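# Press a jar lid fully shut with a robot hand

## Task

A loose jar stands on the table with its lid not yet seated. Push the lid down firmly until it has clicked onto the jar around its whole edge and sits flat on the rim; if one side seats first, press on the side that is still raised. Never let the wrist camera or its bracket (on the little-finger side of the palm heel) touch the lid; that is a failure. At the end the jar must be upright on the table, neither jar nor lid may still be moving, and the result must hold without the robot's help. Release the lid and withdraw the hand.

## Robot and tools

ROBOT. Two arms, left_arm and right_arm, each end in the same five-finger right hand. The hands are not mirrored, so every hand number, axis and side means the same thing on both. The two arms face each other across the table. Avoid hard contact or pressing between any parts of the two arms or hands.

SCENE FRAME. All printed positions are in metres in one shared frame. The origin is on the table top halfway between the two arm bases, the table surface is z = 0, +z is up, and left_arm's base is on the +y side. The names left and right do not refer to sides of a camera image. Printed hand positions may be slightly off, more at long reach.

HAND POINT AND ITS AXES. Each arm is steered by a hand point fixed to the palm, 0.05 m in front of it, where index pad and thumb tip meet in a pinch. Its +z runs along the straightened fingers, +y points out of the palm, and +x runs across the palm toward the little finger. Straight fingers reach 0.06 to 0.07 m past the point along +z. Across the palm the hand extends 0.08 m on the little-finger side, and 0.02 m on the thumb side if the thumb is swung in front of the palm (up to 0.09 m otherwise). On the little-finger side, the wrist bracket carrying the wrist camera sits 0.03 m beyond the point along +y and 0.11 m from it across the palm. This bracket must not touch the lid, so press with the fingers, fingertips or palm centre.

THE ROW. Every command row is one flat list of 28 numbers, each in [-1, 1], always covering both arms: left_arm dx, dy, dz, rx, ry, rz, then left_gripper little, ring, middle, index, thumb_bend, thumb_turn, force_limit, speed; then the same 14 for right_arm and right_gripper. An optional 12 more numbers (0 to 1, left's six joints then right's, in Joint positions order) scale joint stiffness, making 40 in all.
dx to rz are an offset, not a pose: they shift the hand point from its measured pose at the start of the action, along and about the hand point's own axes. 1.0 equals 0.6 m of travel or 180 degrees. rx, ry, rz form a single rotation vector. Every row in an action is measured from that same starting pose. Use zeros to keep an arm where it is.
Hand numbers: for the four fingers and thumb_bend, +1 is straight and -1 fully curled. thumb_turn +1 is beside the palm, -1 across in front of it. A pinch is roughly index -0.22, thumb_bend -0.75, thumb_turn -0.57. force_limit maps -1..+1 linearly to about 0..10 N at the fingertip (0..15 N for the two thumb motors) and only stops closing motion. speed maps -1..+1 to nearly still..full speed (a full finger stroke in 0.6 s); use -0.9 or lower for gentle closing. There is no 'leave unchanged' value: repeat the last eight hand numbers sent, or if none yet, the six hand_measured values plus hand_force_limit and hand_speed.

TOOLS.
execute_actions(actions): a list of actions; each action is up to 15 rows, one row per 1/30 s step, and lasts 0.5 s, holding its last row if shorter. An empty list just returns state and images. Per step, commands are clipped to within 100 mm and 16 degrees of the measured pose, and motion trails commands by about 0.17 s, so big shifts need several actions.
move(target, speed, stop_force, blocking): target is one row as above, offsets from the pose in the latest result showing one. The hand point travels a straight line there; both arms finish together, within 0.5 to 10 s. speed is m/s, 0.002 to 0.5 (default 0.25); turning is capped at twice that in rad/s. stop_force (9 to 40 N, one value for both arms) ends an arm's path when its wrist sensor feels that much extra resistance along the direction of travel; then the arm backs up two steps and holds. It is unreliable if the hand also rotates, cannot be used in the first 0.2 s, and should be omitted when lifting off something being pressed. Pressing can briefly exceed it; fast moves can still fault. blocking=false returns after 0.5 s while motion continues (not allowed with stop_force); then use wait or stop before sending anything else. The move line reports the ending per arm: done, off_target, moving, held, fault, or contact (stop_force triggered), plus limits=paced (command clipped) or limits=held (steps blocked).


RESULTS. The state line gives each hand point's position, orientation quaternion (w, x, y, z) and velocities. Hand target lines show where the controller is driving. 'pose unreachable' means a clearance check altered that arm's command. hand_measured, hand_stopped_by (moving, target, force, stalled, fault) and hand_load_n list the six motors in command order; a loss of grip shows as loads near 0. Wrist force and torque are in each end effector's own axes; pressing on a surface reads as force pointing back into the arm; expect up to about 4 N offset, a few N of noise, saturation near 50 N. Cameras: cam_high and cam_low 896x504, cam_left_wrist and cam_right_wrist 616x616.

CAUTIONS. The arms are stiff: driving a target past a firm contact, or pressing fast, can trigger a fault that freezes that arm for 10 s (joint torque over its limit, or 150 N of outside force). Press the lid with slow moves and stop_force, then nudge the higher side if needed. Keep the jar upright and on the table; loose objects may get brief outside pushes. Long holding heats motors (warning from 70 °C, forced stop at 85 °C). The simulation keeps running while you compose replies. When the lid is seated, open the hand, lift away without stop_force, check nothing is moving, then finish.

Each tool is called after "Request:" as a command line: name --argument value for each argument, lists and objects as JSON in quotes; but a table of rows of numbers goes row by row, as --pt "numbers of a row", without its own name.

Reference images:

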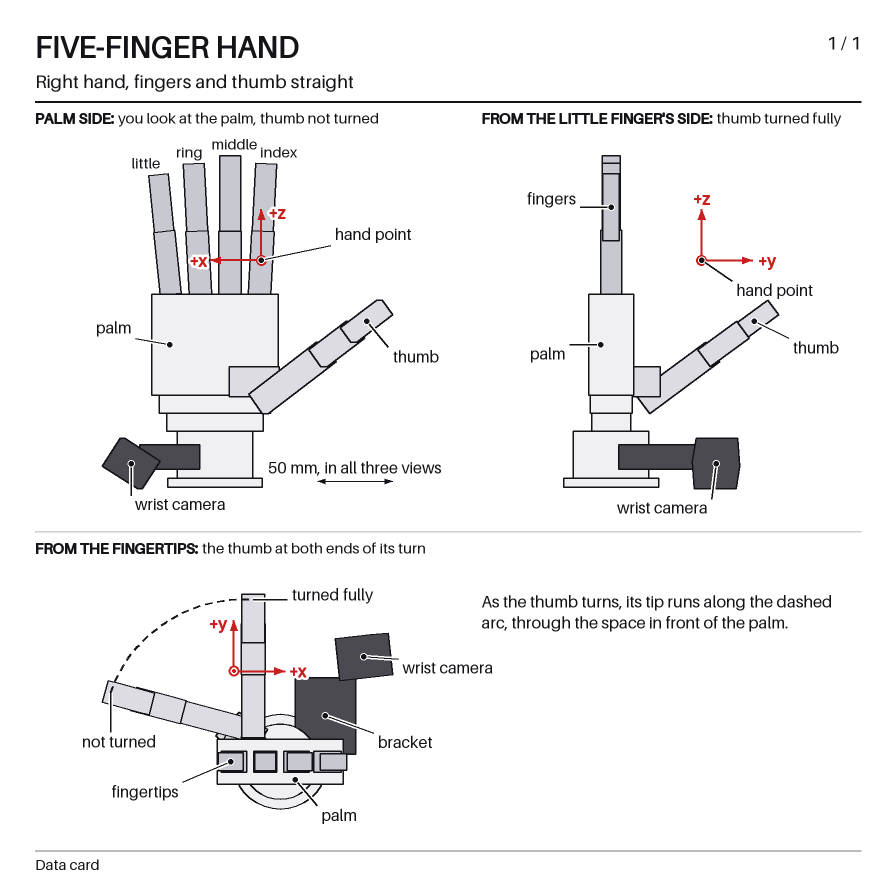

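## Session

Request:
execute_actions --actions '[]'

Scene clock: 0.00 s.
left_arm: end_effector_position=(+0.3135, +0.3933, +0.4830) hand_measured=(+1.000, +1.000, +1.000, +1.000, +1.000, +1.000) hand_load_n=(+0.0, +0.0, +0.0, +0.0, +0.0, +0.0) hand_stopped_by=(target, target, target, target, target, target) hand_force_limit=0.00 hand_speed=-0.80 end_effector_quat_wxyz=(+0.009, +0.405, +0.914, -0.009) end_effector_velocity=(+0.000, +0.000, +0.000) end_effector_angular_velocity=(-0.000, -0.001, +0.000) | right_arm: end_effector_position=(+0.0865, -0.2554, +0.4892) hand_measured=(+1.000, +1.000, +1.000, +1.000, +1.000, +1.000) hand_load_n=(+0.0, +0.0, +0.0, +0.0, +0.0, +0.0) hand_stopped_by=(target, target, target, target, target, target) hand_force_limit=0.00 hand_speed=-0.80 end_effector_quat_wxyz=(+0.039, -0.386, +0.922, +0.009) end_effector_velocity=(-0.000, -0.000, -0.000) end_effector_angular_velocity=(+0.001, -0.001, +0.000)
Joint positions: left_arm=[ 0.537 -1.732  1.33   1.948  1.572 -1.917] | right_arm=[-1.181 -1.753  1.32   1.923  1.559 -1.885]
Joint velocities: left_arm=[ 0.    -0.    -0.001  0.    -0.001  0.   ] | right_arm=[ 0.    -0.001  0.001 -0.001 -0.    -0.   ]
Joint torques (N m, as the arm reports them, + toward a larger angle): no reading
Motor temperatures (°C, as the motors report them): left_arm=[30 29 32 37 36 36] | right_arm=[33 32 30 40 36 40]
Wrist force (N, on the end effector, along its own x y z axes, offset not removed): no reading
Wrist torque (N m, same axes, about the end effector's origin, offset not removed): no reading
Hand target (left_arm): +0.313, +0.393, +0.483; +0.009, +0.405, +0.914, -0.009
Hand target (right_arm): +0.086, -0.255, +0.489; +0.039, -0.386, +0.922, +0.009
Joint stiffness scale: left_arm=[1. 1. 1. 1. 1. 1.] | right_arm=[1. 1. 1. 1. 1. 1.]

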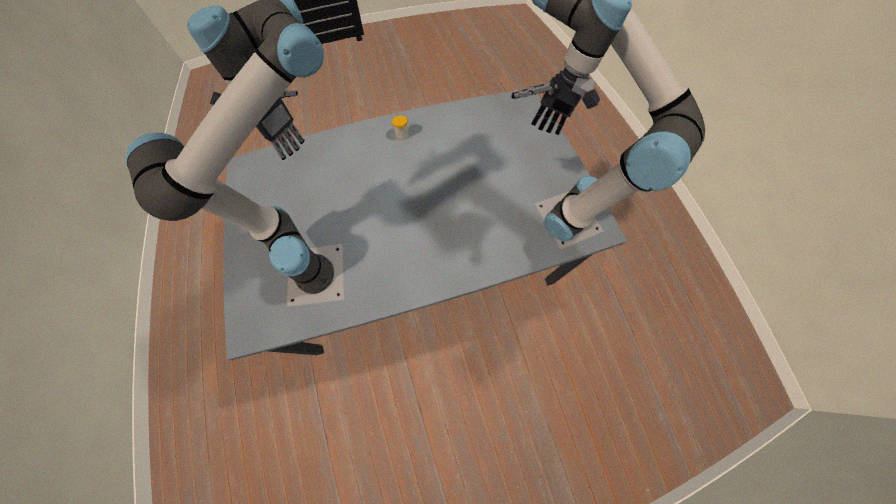

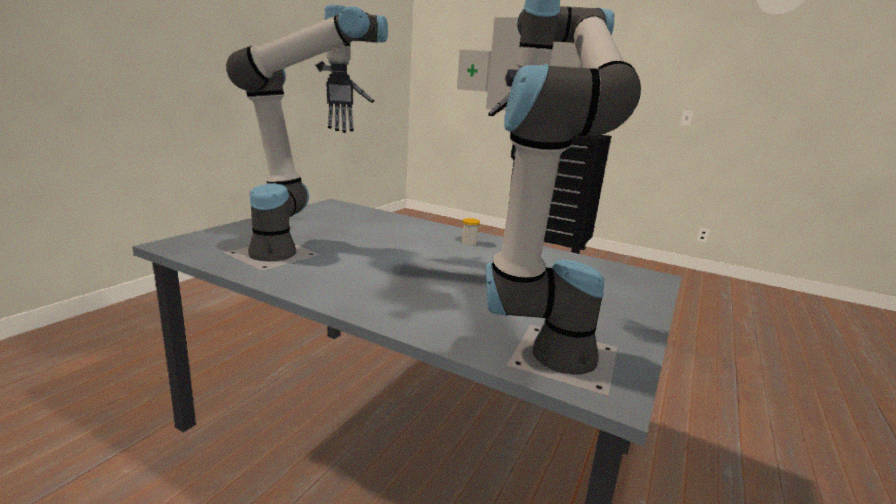

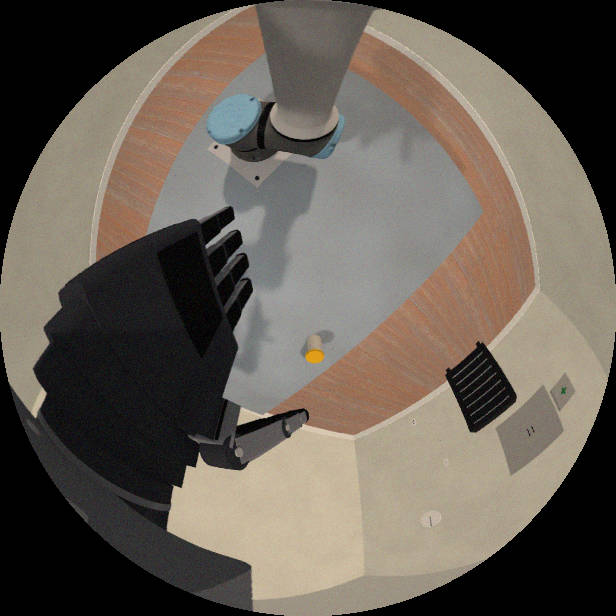

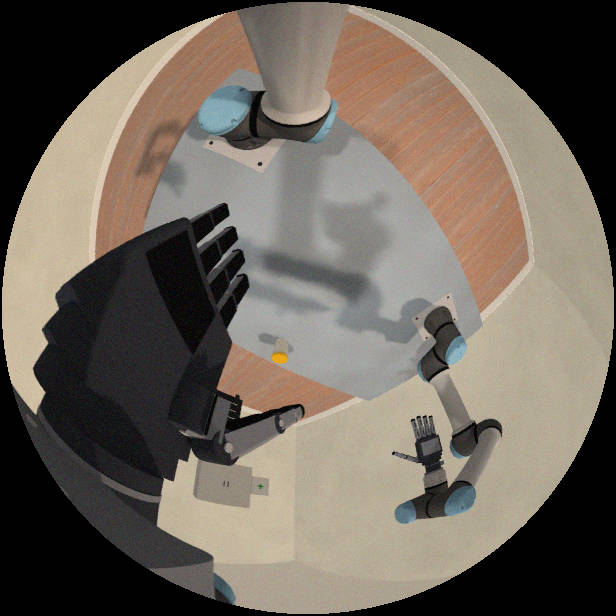

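Request:
zoom_image --camera "cam_low" --region '[420, 190, 520, 260]'

Request:
zoom_image --camera "cam_high" --region '[350, 90, 450, 160]'

Region (420, 190, 520, 260) of cam_low's 896x504 image, scaled by 5.040, with more detail than that image has; it fills the top 353 rows of this view, and the rest is white.

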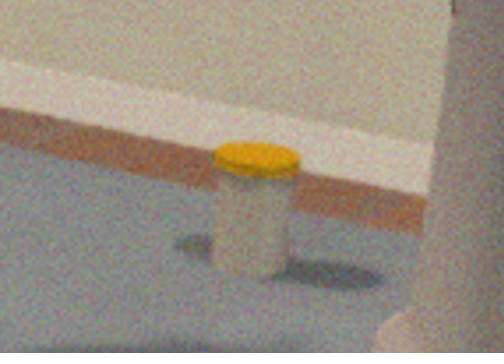

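Region (350, 90, 450, 160) of cam_high's 896x504 image, scaled by 5.040, with more detail than that image has; it fills the top 353 rows of this view, and the rest is white.

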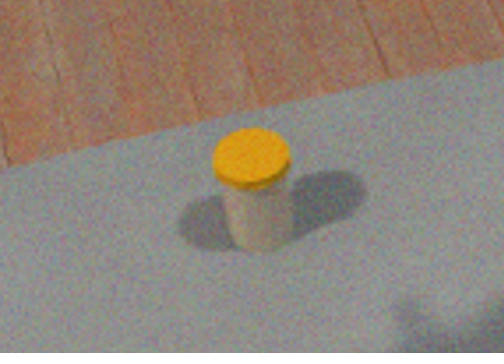

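Request:
zoom_image --camera "cam_low" --region '[290, 0, 410, 140]'

Request:
zoom_image --camera "cam_left_wrist" --region '[190, 190, 400, 400]'

Request:
zoom_image --camera "cam_right_wrist" --region '[190, 190, 400, 400]'

Region (290, 0, 410, 140) of cam_low's 896x504 image, scaled by 3.600, with more detail than that image has; it fills the left 432 columns of this view, and the rest is white.

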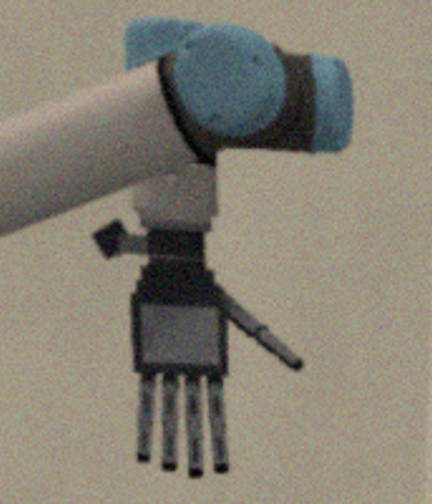

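Region (190, 190, 400, 400) of cam_left_wrist's 616x616 image, scaled by 2.400, with more detail than that image has.

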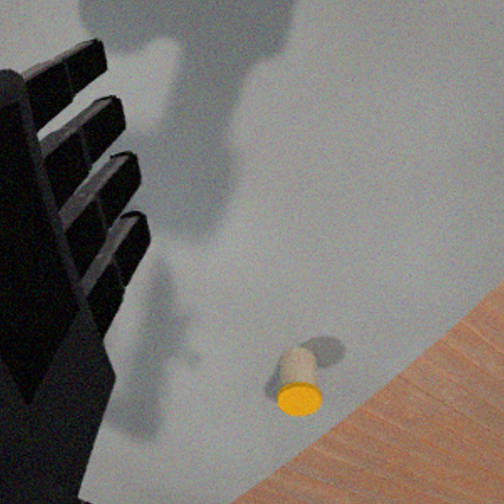

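Region (190, 190, 400, 400) of cam_right_wrist's 616x616 image, scaled by 2.400, with more detail than that image has.

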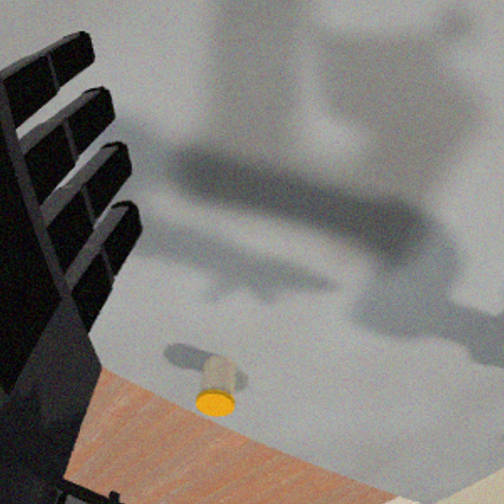

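Request:
move --target '[-0.814,-0.194,0.393,-0.370,-0.395,0.408, 1,1,1,1,1,1,0,-0.8, 0,0,0,0,0,0, 1,1,1,1,1,1,0,-0.8]' --speed 0.4

Scene clock: 57.13 s.
left_arm: end_effector_position=(+0.5556, -0.0523, +0.2592) hand_measured=(+1.000, +1.000, +1.000, +1.000, +1.000, +1.000) hand_load_n=(+0.0, +0.0, +0.0, +0.0, +0.0, +0.0) hand_stopped_by=(target, target, target, target, target, target) hand_force_limit=0.00 hand_speed=-0.80 end_effector_quat_wxyz=(+0.668, +0.670, +0.230, +0.229) end_effector_velocity=(-0.002, -0.002, -0.002) end_effector_angular_velocity=(+0.001, -0.000, -0.009) | right_arm: end_effector_position=(+0.0865, -0.2554, +0.4892) hand_measured=(+1.000, +1.000, +1.000, +1.000, +1.000, +1.000) hand_load_n=(+0.0, +0.0, +0.0, +0.0, +0.0, +0.0) hand_stopped_by=(target, target, target, target, target, target) hand_force_limit=0.00 hand_speed=-0.80 end_effector_quat_wxyz=(+0.039, -0.386, +0.922, +0.009) end_effector_velocity=(+0.001, +0.000, -0.000) end_effector_angular_velocity=(+0.001, -0.002, +0.000)
Joint positions: left_arm=[ 0.713 -1.114  1.788 -0.672  1.475 -0.001] | right_arm=[-1.181 -1.753  1.32   1.923  1.559 -1.885]
Joint velocities: left_arm=[-0.001  0.005 -0.001 -0.003  0.008  0.001] | right_arm=[-0.     0.    -0.    -0.002 -0.    -0.   ]
Joint torques (N m, as the arm reports them, + toward a larger angle): left_arm=[ -0.34 -32.82 -18.62  -2.34  -0.22   0.49] | right_arm=[  0.94  -8.86 -17.17   2.08   0.14   0.06]
Motor temperatures (°C, as the motors report them): left_arm=[30 29 32 37 36 36] | right_arm=[33 32 30 40 36 40]
Wrist force (N, on the end effector, along its own x y z axes, offset not removed): left_arm=[0.6 -1.3 0.5] | right_arm=[-0.2 -0.2 -0.2]
Wrist torque (N m, same axes, about the end effector's origin, offset not removed): left_arm=[-0.07 0.03 -0.45] | right_arm=[-0.04 0.11 0.05]
Hand target (left_arm): +0.557, -0.052, +0.259; +0.669, +0.669, +0.229, +0.229
Hand target (right_arm): +0.086, -0.255, +0.489; +0.039, -0.386, +0.922, +0.009
Off the commanded pose (left_arm): 0.001 m, 0 deg.
Off the commanded pose (right_arm): 0.000 m, 0 deg.
Joint stiffness scale: left_arm=[1. 1. 1. 1. 1. 1.] | right_arm=[1. 1. 1. 1. 1. 1.]
move: done

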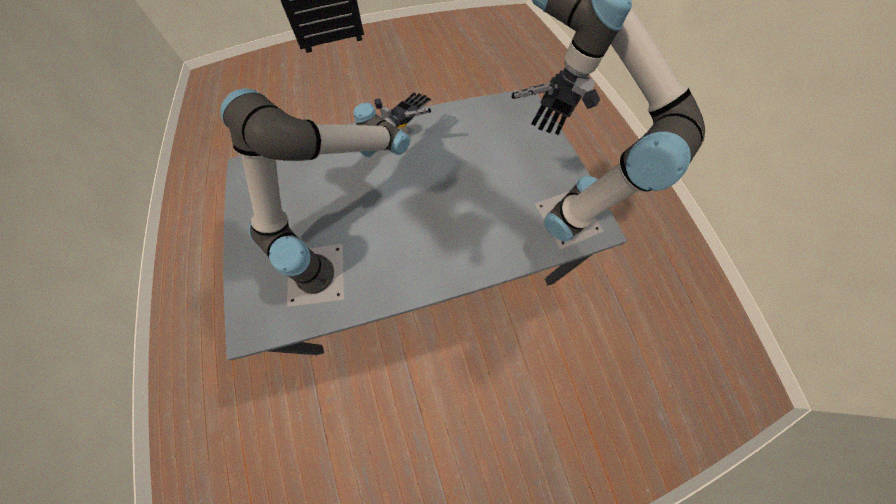

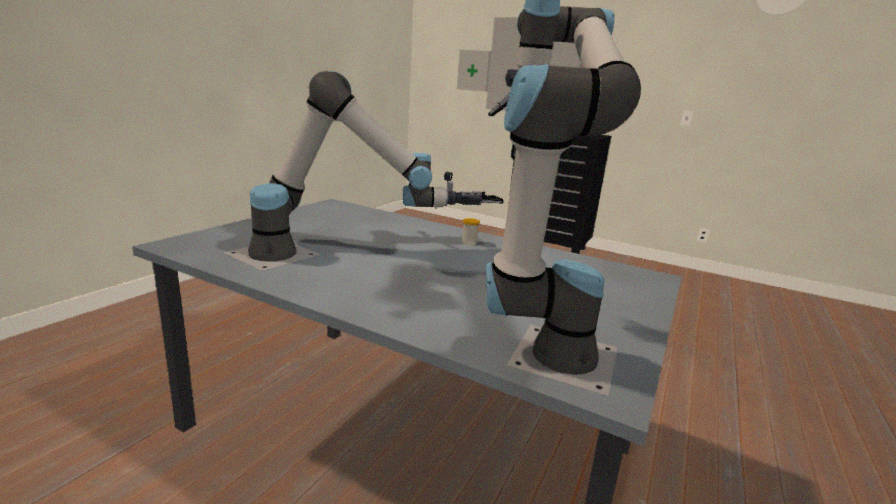

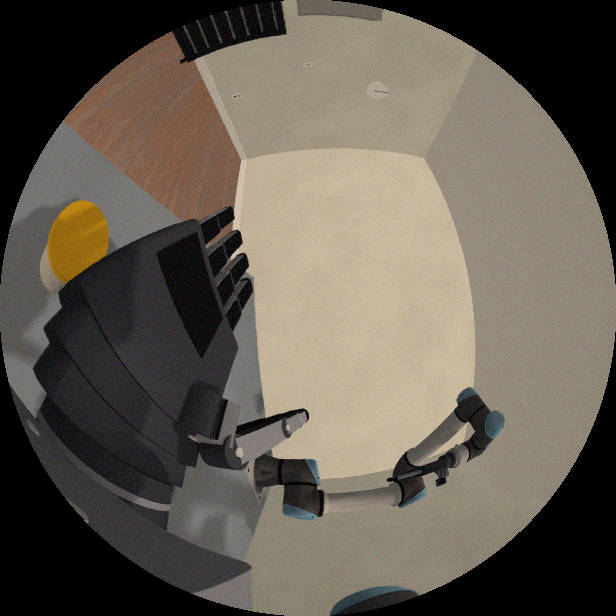

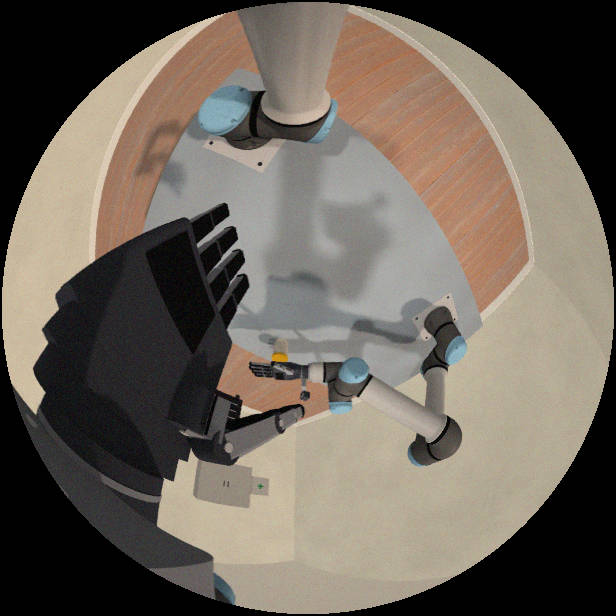

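Request:
zoom_image --camera "cam_left_wrist" --region '[20, 170, 170, 320]'

Request:
zoom_image --camera "cam_low" --region '[395, 145, 525, 255]'

Request:
zoom_image --camera "cam_right_wrist" --region '[235, 320, 375, 420]'

Region (20, 170, 170, 320) of cam_left_wrist's 616x616 image, scaled by 3.360, with more detail than that image has.

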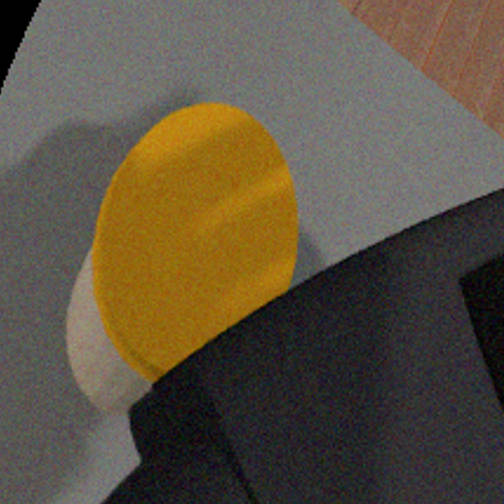

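Region (395, 145, 525, 255) of cam_low's 896x504 image, scaled by 3.877, with more detail than that image has; it fills the top 426 rows of this view, and the rest is white.

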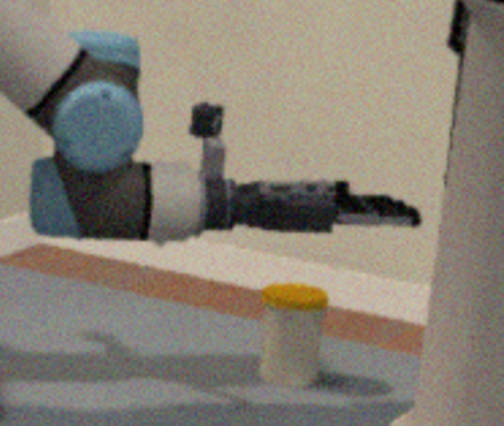

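Region (235, 320, 375, 420) of cam_right_wrist's 616x616 image, scaled by 3.600, with more detail than that image has; it fills the top 360 rows of this view, and the rest is white.

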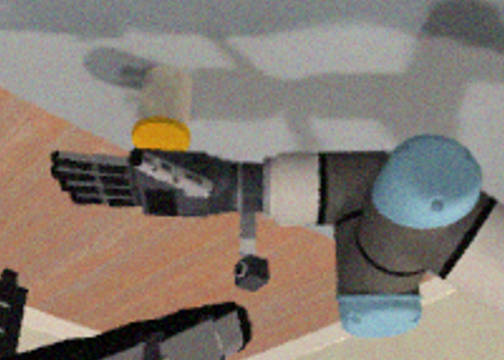

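Request:
zoom_image --camera "cam_left_wrist" --region '[230, 370, 520, 616]'

Request:
zoom_image --camera "cam_left_wrist" --region '[200, 30, 500, 250]'

Region (230, 370, 520, 616) of cam_left_wrist's 616x616 image, scaled by 1.738, with more detail than that image has; it fills the top 428 rows of this view, and the rest is white.

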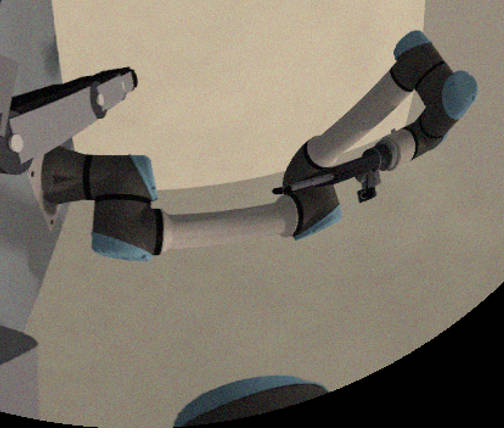

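Region (200, 30, 500, 250) of cam_left_wrist's 616x616 image, scaled by 1.680, with more detail than that image has; it fills the top 370 rows of this view, and the rest is white.

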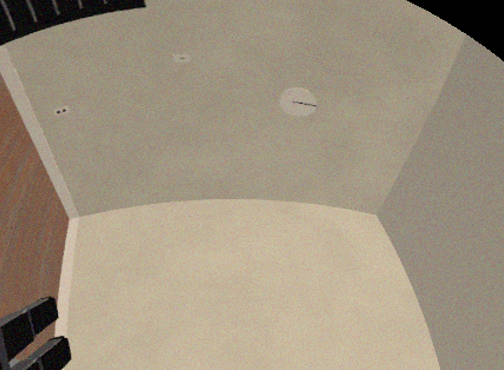

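Request:
move --target '[0.134,-0.105,0.012,0,0,0, 1,1,1,1,1,1,0,-0.8, 0,0,0,0,0,0, 1,1,1,1,1,1,0,-0.8]' --speed 0.2

Scene clock: 77.27 s.
left_arm: end_effector_position=(+0.6223, -0.0087, +0.1961) hand_measured=(+1.000, +1.000, +1.000, +1.000, +1.000, +1.000) hand_load_n=(+0.0, +0.0, +0.0, +0.0, +0.0, +0.0) hand_stopped_by=(target, target, target, target, target, target) hand_force_limit=0.00 hand_speed=-0.80 end_effector_quat_wxyz=(+0.668, +0.670, +0.230, +0.229) end_effector_velocity=(-0.002, -0.002, +0.001) end_effector_angular_velocity=(-0.002, -0.002, -0.007) | right_arm: end_effector_position=(+0.0865, -0.2554, +0.4892) hand_measured=(+1.000, +1.000, +1.000, +1.000, +1.000, +1.000) hand_load_n=(+0.0, +0.0, +0.0, +0.0, +0.0, +0.0) hand_stopped_by=(target, target, target, target, target, target) hand_force_limit=0.00 hand_speed=-0.80 end_effector_quat_wxyz=(+0.039, -0.386, +0.922, +0.009) end_effector_velocity=(-0.000, -0.000, +0.000) end_effector_angular_velocity=(+0.000, -0.001, +0.001)
Joint positions: left_arm=[ 0.87  -0.967  1.747 -0.777  1.633 -0.   ] | right_arm=[-1.181 -1.753  1.32   1.923  1.559 -1.885]
Joint velocities: left_arm=[-0.001 -0.    -0.001 -0.002  0.006  0.   ] | right_arm=[ 0.001 -0.001  0.001 -0.     0.    -0.   ]
Joint torques (N m, as the arm reports them, + toward a larger angle): left_arm=[ -0.24 -37.4  -16.88  -1.98   0.18   0.37] | right_arm=[  1.23  -9.25 -17.04   2.    -0.02   0.09]
Motor temperatures (°C, as the motors report them): left_arm=[30 29 32 37 36 36] | right_arm=[33 32 30 40 36 40]
Wrist force (N, on the end effector, along its own x y z axes, offset not removed): left_arm=[2.9 -2.5 3.5] | right_arm=[-1.1 -2.7 3.9]
Wrist torque (N m, same axes, about the end effector's origin, offset not removed): left_arm=[-0.46 -0.54 -0.18] | right_arm=[-0.55 0.14 -0.03]
Hand target (left_arm): +0.624, -0.008, +0.196; +0.668, +0.670, +0.230, +0.229
Hand target (right_arm): +0.086, -0.255, +0.489; +0.039, -0.386, +0.922, +0.009
Off the commanded pose (left_arm): 0.001 m, 0 deg.
Off the commanded pose (right_arm): 0.000 m, 0 deg.
Joint stiffness scale: left_arm=[1. 1. 1. 1. 1. 1.] | right_arm=[1. 1. 1. 1. 1. 1.]
move: done

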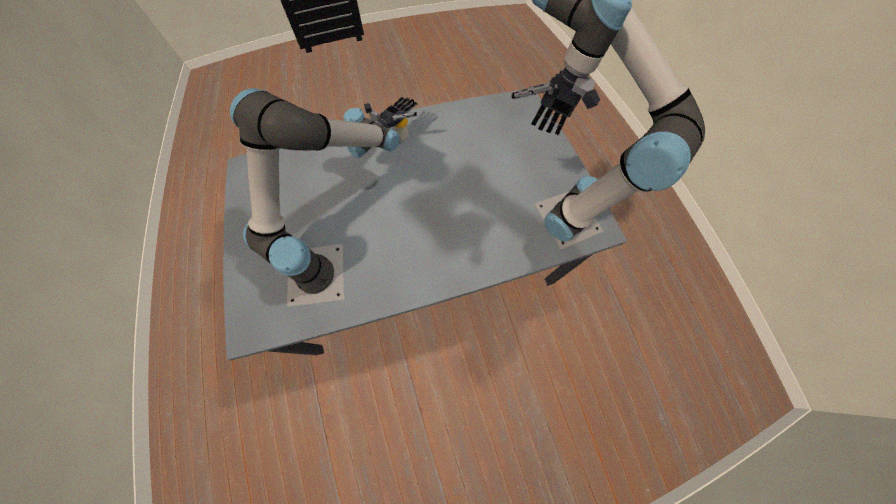

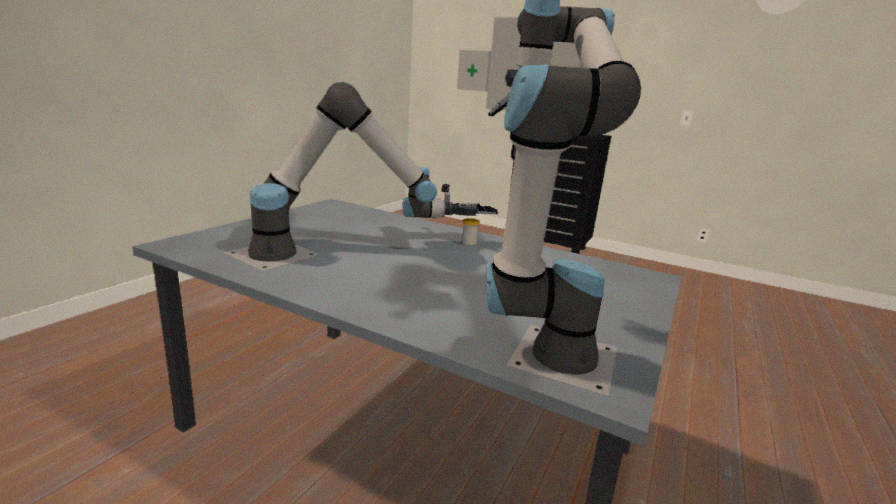

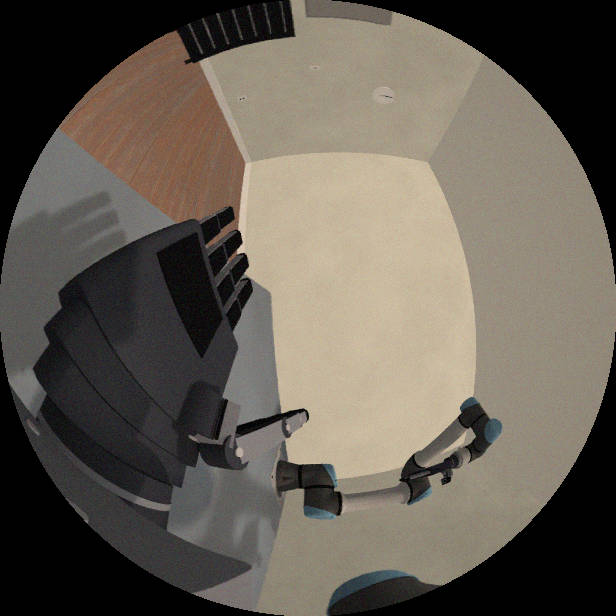

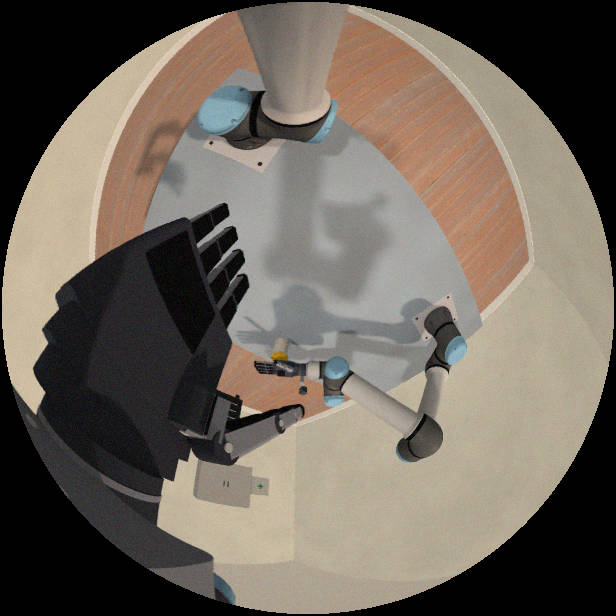

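Request:
zoom_image --camera "cam_low" --region '[410, 170, 510, 255]'

Request:
zoom_image --camera "cam_right_wrist" --region '[240, 325, 340, 405]'

Request:
zoom_image --camera "cam_high" --region '[345, 85, 445, 165]'

Region (410, 170, 510, 255) of cam_low's 896x504 image, scaled by 5.040, with more detail than that image has; it fills the top 428 rows of this view, and the rest is white.

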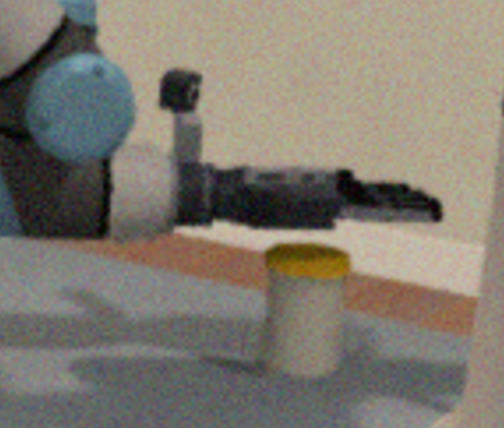

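Region (240, 325, 340, 405) of cam_right_wrist's 616x616 image, scaled by 5.040, with more detail than that image has; it fills the top 403 rows of this view, and the rest is white.

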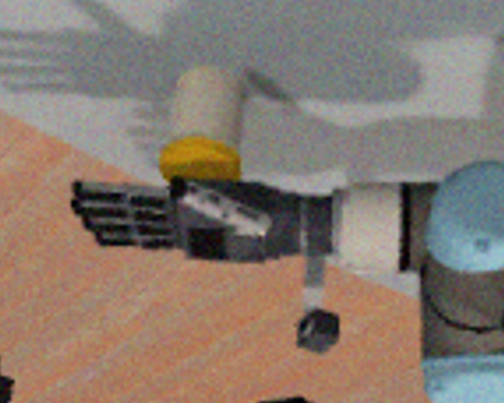

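Region (345, 85, 445, 165) of cam_high's 896x504 image, scaled by 5.040, with more detail than that image has; it fills the top 403 rows of this view, and the rest is white.

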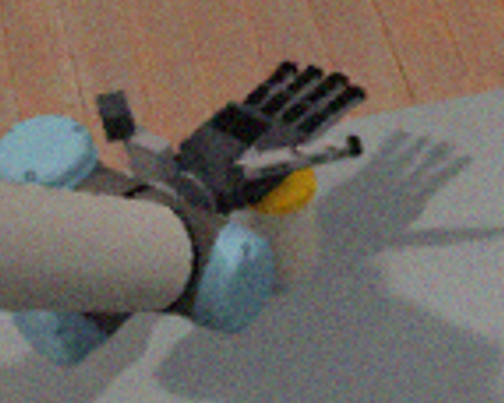

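Request:
move --target '[0.0,-0.075,0.016,0,0,0, 1,1,1,1,1,1,0,-0.8, 0,0,0,0,0,0, 1,1,1,1,1,1,0,-0.8, 0.4,0.4,0.4,0.4,0.4,0.4, 1,1,1,1,1,1]' --speed 0.025 --stop_force 12

Scene clock: 88.03 s.
left_arm: end_effector_position=(+0.6283, -0.0157, +0.1690) hand_measured=(+1.000, +1.000, +1.000, +1.000, +1.000, +1.000) hand_load_n=(+0.0, +0.0, +0.0, +0.0, +0.0, +0.0) hand_stopped_by=(target, target, target, target, target, target) hand_force_limit=0.00 hand_speed=-0.80 end_effector_quat_wxyz=(+0.676, +0.662, +0.226, +0.232) end_effector_velocity=(+0.002, -0.004, +0.000) end_effector_angular_velocity=(-0.015, -0.013, -0.001) | right_arm: end_effector_position=(+0.0865, -0.2554, +0.4892) hand_measured=(+1.000, +1.000, +1.000, +1.000, +1.000, +1.000) hand_load_n=(+0.0, +0.0, +0.0, +0.0, +0.0, +0.0) hand_stopped_by=(target, target, target, target, target, target) hand_force_limit=0.00 hand_speed=-0.80 end_effector_quat_wxyz=(+0.039, -0.386, +0.922, +0.009) end_effector_velocity=(-0.000, -0.000, -0.000) end_effector_angular_velocity=(-0.000, +0.001, +0.000)
Joint positions: left_arm=[ 0.87  -0.896  1.732 -0.857  1.634 -0.   ] | right_arm=[-1.181 -1.753  1.32   1.923  1.559 -1.885]
Joint velocities: left_arm=[-0.001  0.013 -0.009 -0.024  0.     0.   ] | right_arm=[ 0.    -0.001  0.001  0.001  0.    -0.   ]
Joint torques (N m, as the arm reports them, + toward a larger angle): left_arm=[ -2.3  -34.51 -13.79  -0.93  -0.43   0.1 ] | right_arm=[  0.82  -8.98 -17.1    2.01  -0.15   0.15]
Motor temperatures (°C, as the motors report them): left_arm=[30 29 32 37 36 36] | right_arm=[33 32 30 40 36 40]
Wrist force (N, on the end effector, along its own x y z axes, offset not removed): left_arm=[-2.5 4.5 -1.7] | right_arm=[-0.3 1.0 2.1]
Wrist torque (N m, same axes, about the end effector's origin, offset not removed): left_arm=[0.07 0.38 -0.45] | right_arm=[0.11 0.02 0.07]
Hand target (left_arm): +0.628, -0.016, +0.151; +0.668, +0.670, +0.230, +0.229
Hand target (right_arm): +0.086, -0.255, +0.489; +0.039, -0.386, +0.922, +0.009
Off the commanded pose (left_arm): 0.018 m, 1 deg.
Off the commanded pose (right_arm): 0.000 m, 0 deg.
Joint stiffness scale: left_arm=[0.4 0.4 0.4 0.4 0.4 0.4] | right_arm=[1. 1. 1. 1. 1. 1.]
move: off_target (left_arm)

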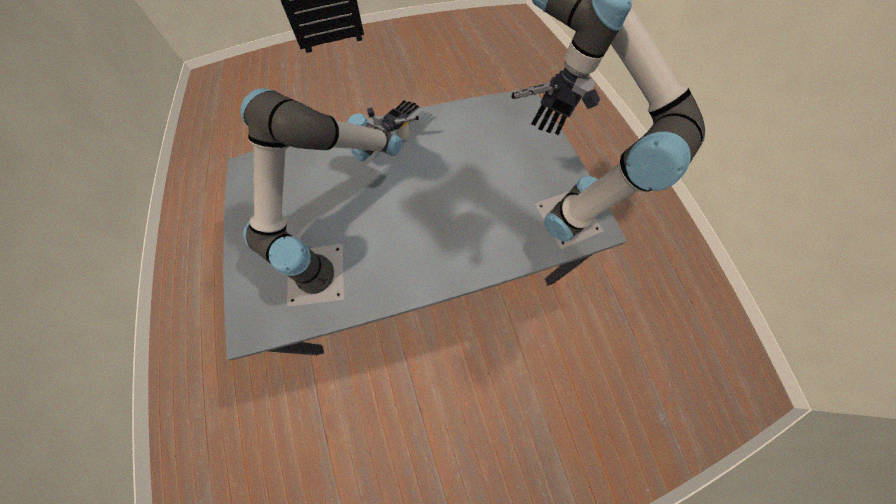

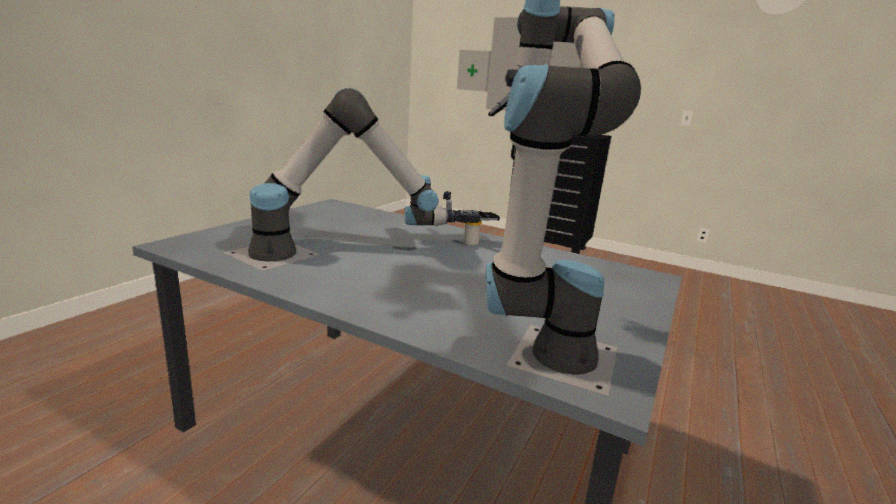

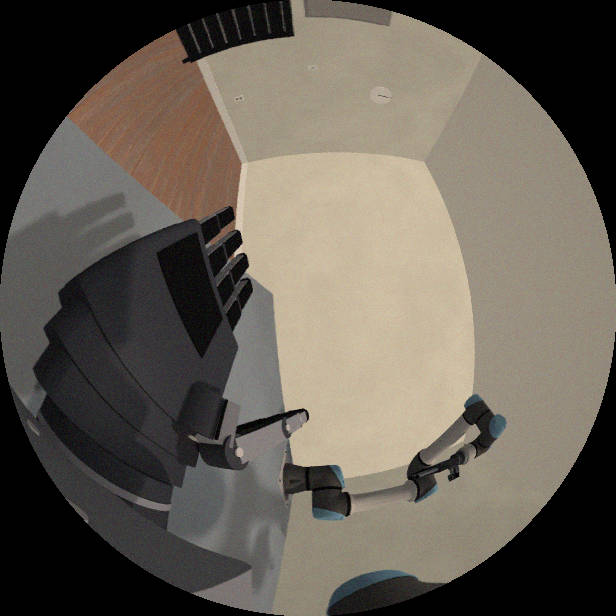

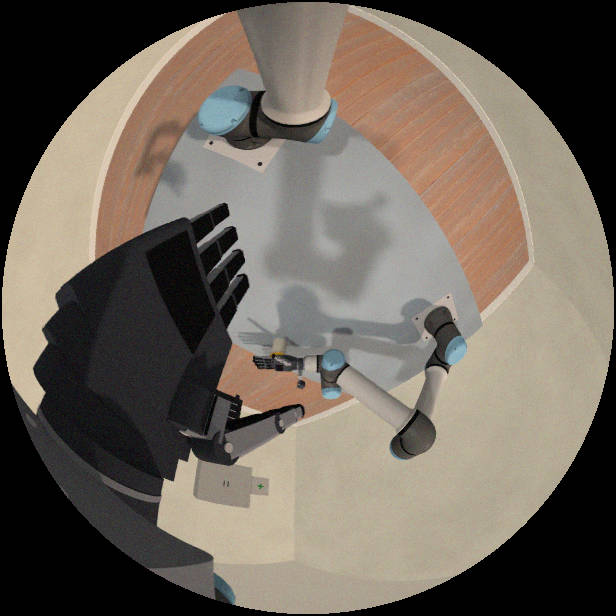

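Request:
zoom_image --camera "cam_low" --region '[410, 170, 510, 255]'

Request:
zoom_image --camera "cam_right_wrist" --region '[240, 325, 340, 405]'

Request:
zoom_image --camera "cam_high" --region '[345, 85, 445, 165]'

Region (410, 170, 510, 255) of cam_low's 896x504 image, scaled by 5.040, with more detail than that image has; it fills the top 428 rows of this view, and the rest is white.

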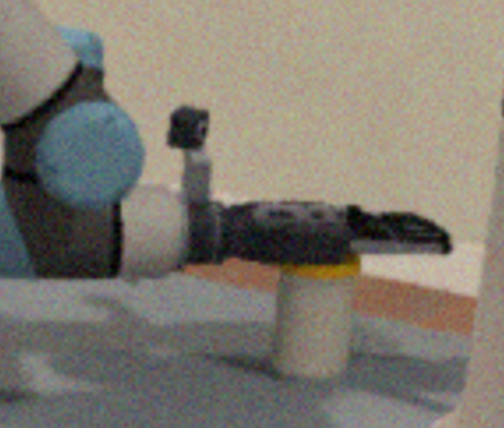

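Region (240, 325, 340, 405) of cam_right_wrist's 616x616 image, scaled by 5.040, with more detail than that image has; it fills the top 403 rows of this view, and the rest is white.

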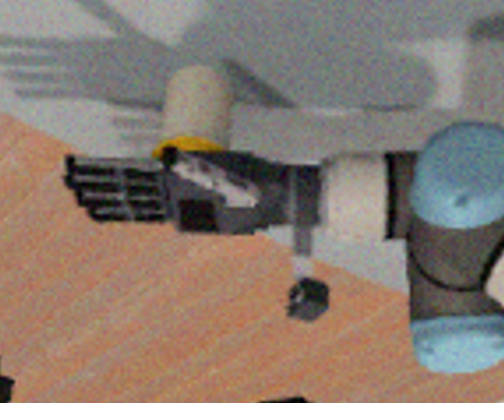

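Region (345, 85, 445, 165) of cam_high's 896x504 image, scaled by 5.040, with more detail than that image has; it fills the top 403 rows of this view, and the rest is white.

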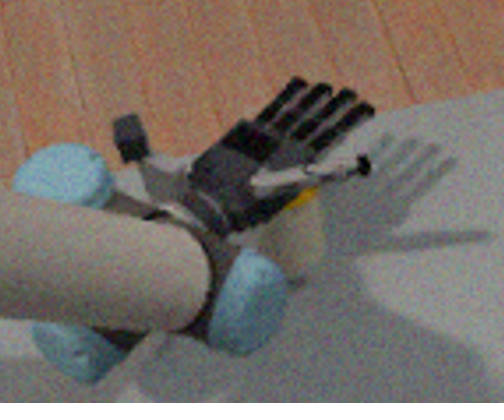

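Request:
wait --seconds 0

Scene clock: 95.93 s.
left_arm: end_effector_position=(+0.6285, -0.0159, +0.1690) hand_measured=(+1.000, +1.000, +1.000, +1.000, +1.000, +1.000) hand_load_n=(+0.0, +0.0, +0.0, +0.0, +0.0, +0.0) hand_stopped_by=(target, target, target, target, target, target) hand_force_limit=0.00 hand_speed=-0.80 end_effector_quat_wxyz=(+0.676, +0.661, +0.226, +0.232) end_effector_velocity=(-0.000, -0.000, +0.001) end_effector_angular_velocity=(-0.002, -0.001, -0.001) | right_arm: end_effector_position=(+0.0865, -0.2554, +0.4892) hand_measured=(+1.000, +1.000, +1.000, +1.000, +1.000, +1.000) hand_load_n=(+0.0, +0.0, +0.0, +0.0, +0.0, +0.0) hand_stopped_by=(target, target, target, target, target, target) hand_force_limit=0.00 hand_speed=-0.80 end_effector_quat_wxyz=(+0.039, -0.386, +0.922, +0.009) end_effector_velocity=(-0.000, -0.000, +0.000) end_effector_angular_velocity=(-0.001, +0.002, -0.001)
Joint positions: left_arm=[ 0.87  -0.895  1.732 -0.86   1.634 -0.   ] | right_arm=[-1.181 -1.753  1.32   1.923  1.559 -1.885]
Joint velocities: left_arm=[-0.    -0.001 -0.    -0.001  0.001 -0.   ] | right_arm=[-0.001  0.    -0.001  0.002  0.     0.   ]
Joint torques (N m, as the arm reports them, + toward a larger angle): left_arm=[ -2.75 -33.28 -13.3   -0.79  -0.56   0.19] | right_arm=[  0.99  -9.15 -17.2    2.06   0.     0.26]
Motor temperatures (°C, as the motors report them): left_arm=[30 29 32 37 36 36] | right_arm=[33 32 30 40 36 40]
Wrist force (N, on the end effector, along its own x y z axes, offset not removed): left_arm=[-1.0 6.6 -4.3] | right_arm=[-2.8 -0.8 0.7]
Wrist torque (N m, same axes, about the end effector's origin, offset not removed): left_arm=[0.65 0.07 -0.23] | right_arm=[-0.13 0.64 -0.13]
Hand target (left_arm): +0.628, -0.016, +0.151; +0.668, +0.670, +0.230, +0.229
Hand target (right_arm): +0.086, -0.255, +0.489; +0.039, -0.386, +0.922, +0.009
Off the commanded pose (left_arm): 0.018 m, 2 deg.
Off the commanded pose (right_arm): 0.000 m, 0 deg.
Joint stiffness scale: left_arm=[0.4 0.4 0.4 0.4 0.4 0.4] | right_arm=[1. 1. 1. 1. 1. 1.]

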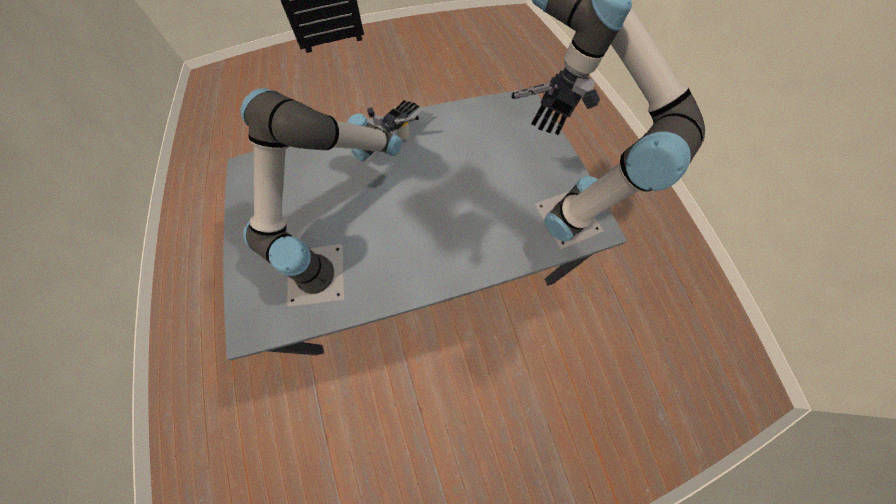

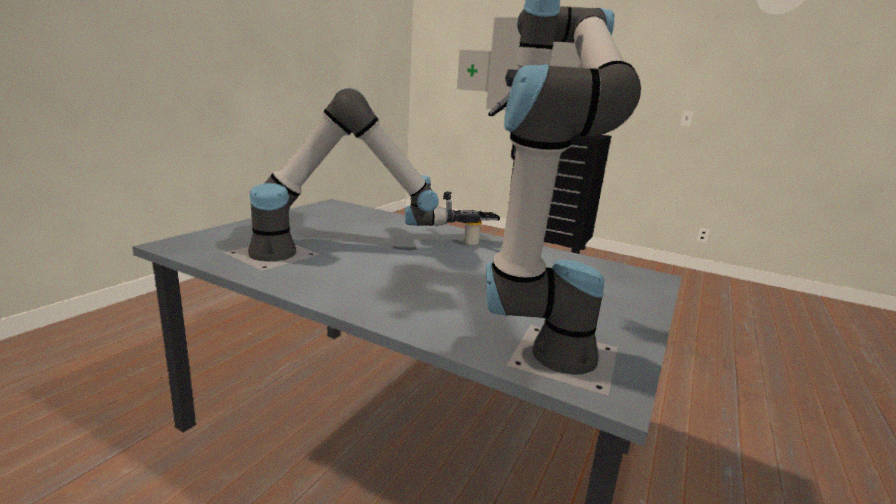

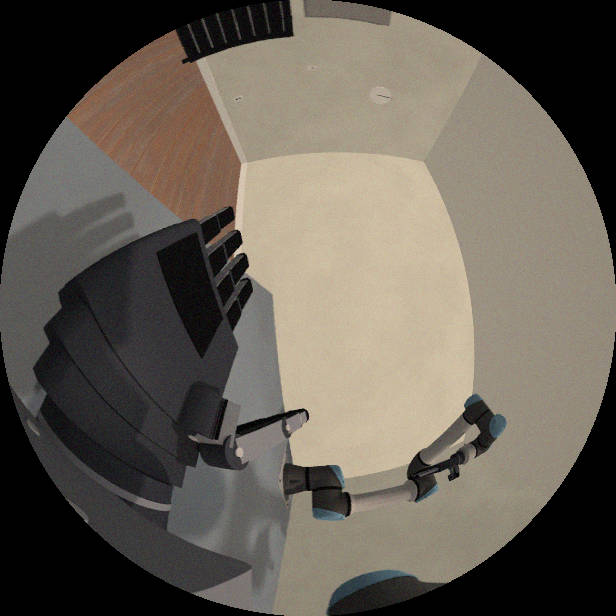

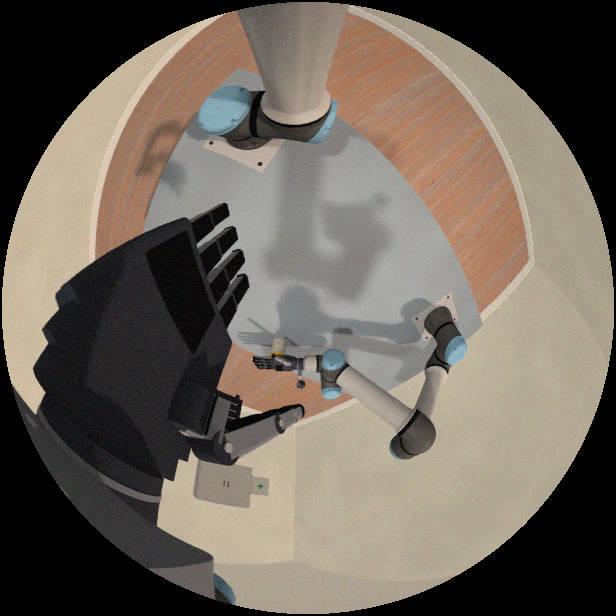

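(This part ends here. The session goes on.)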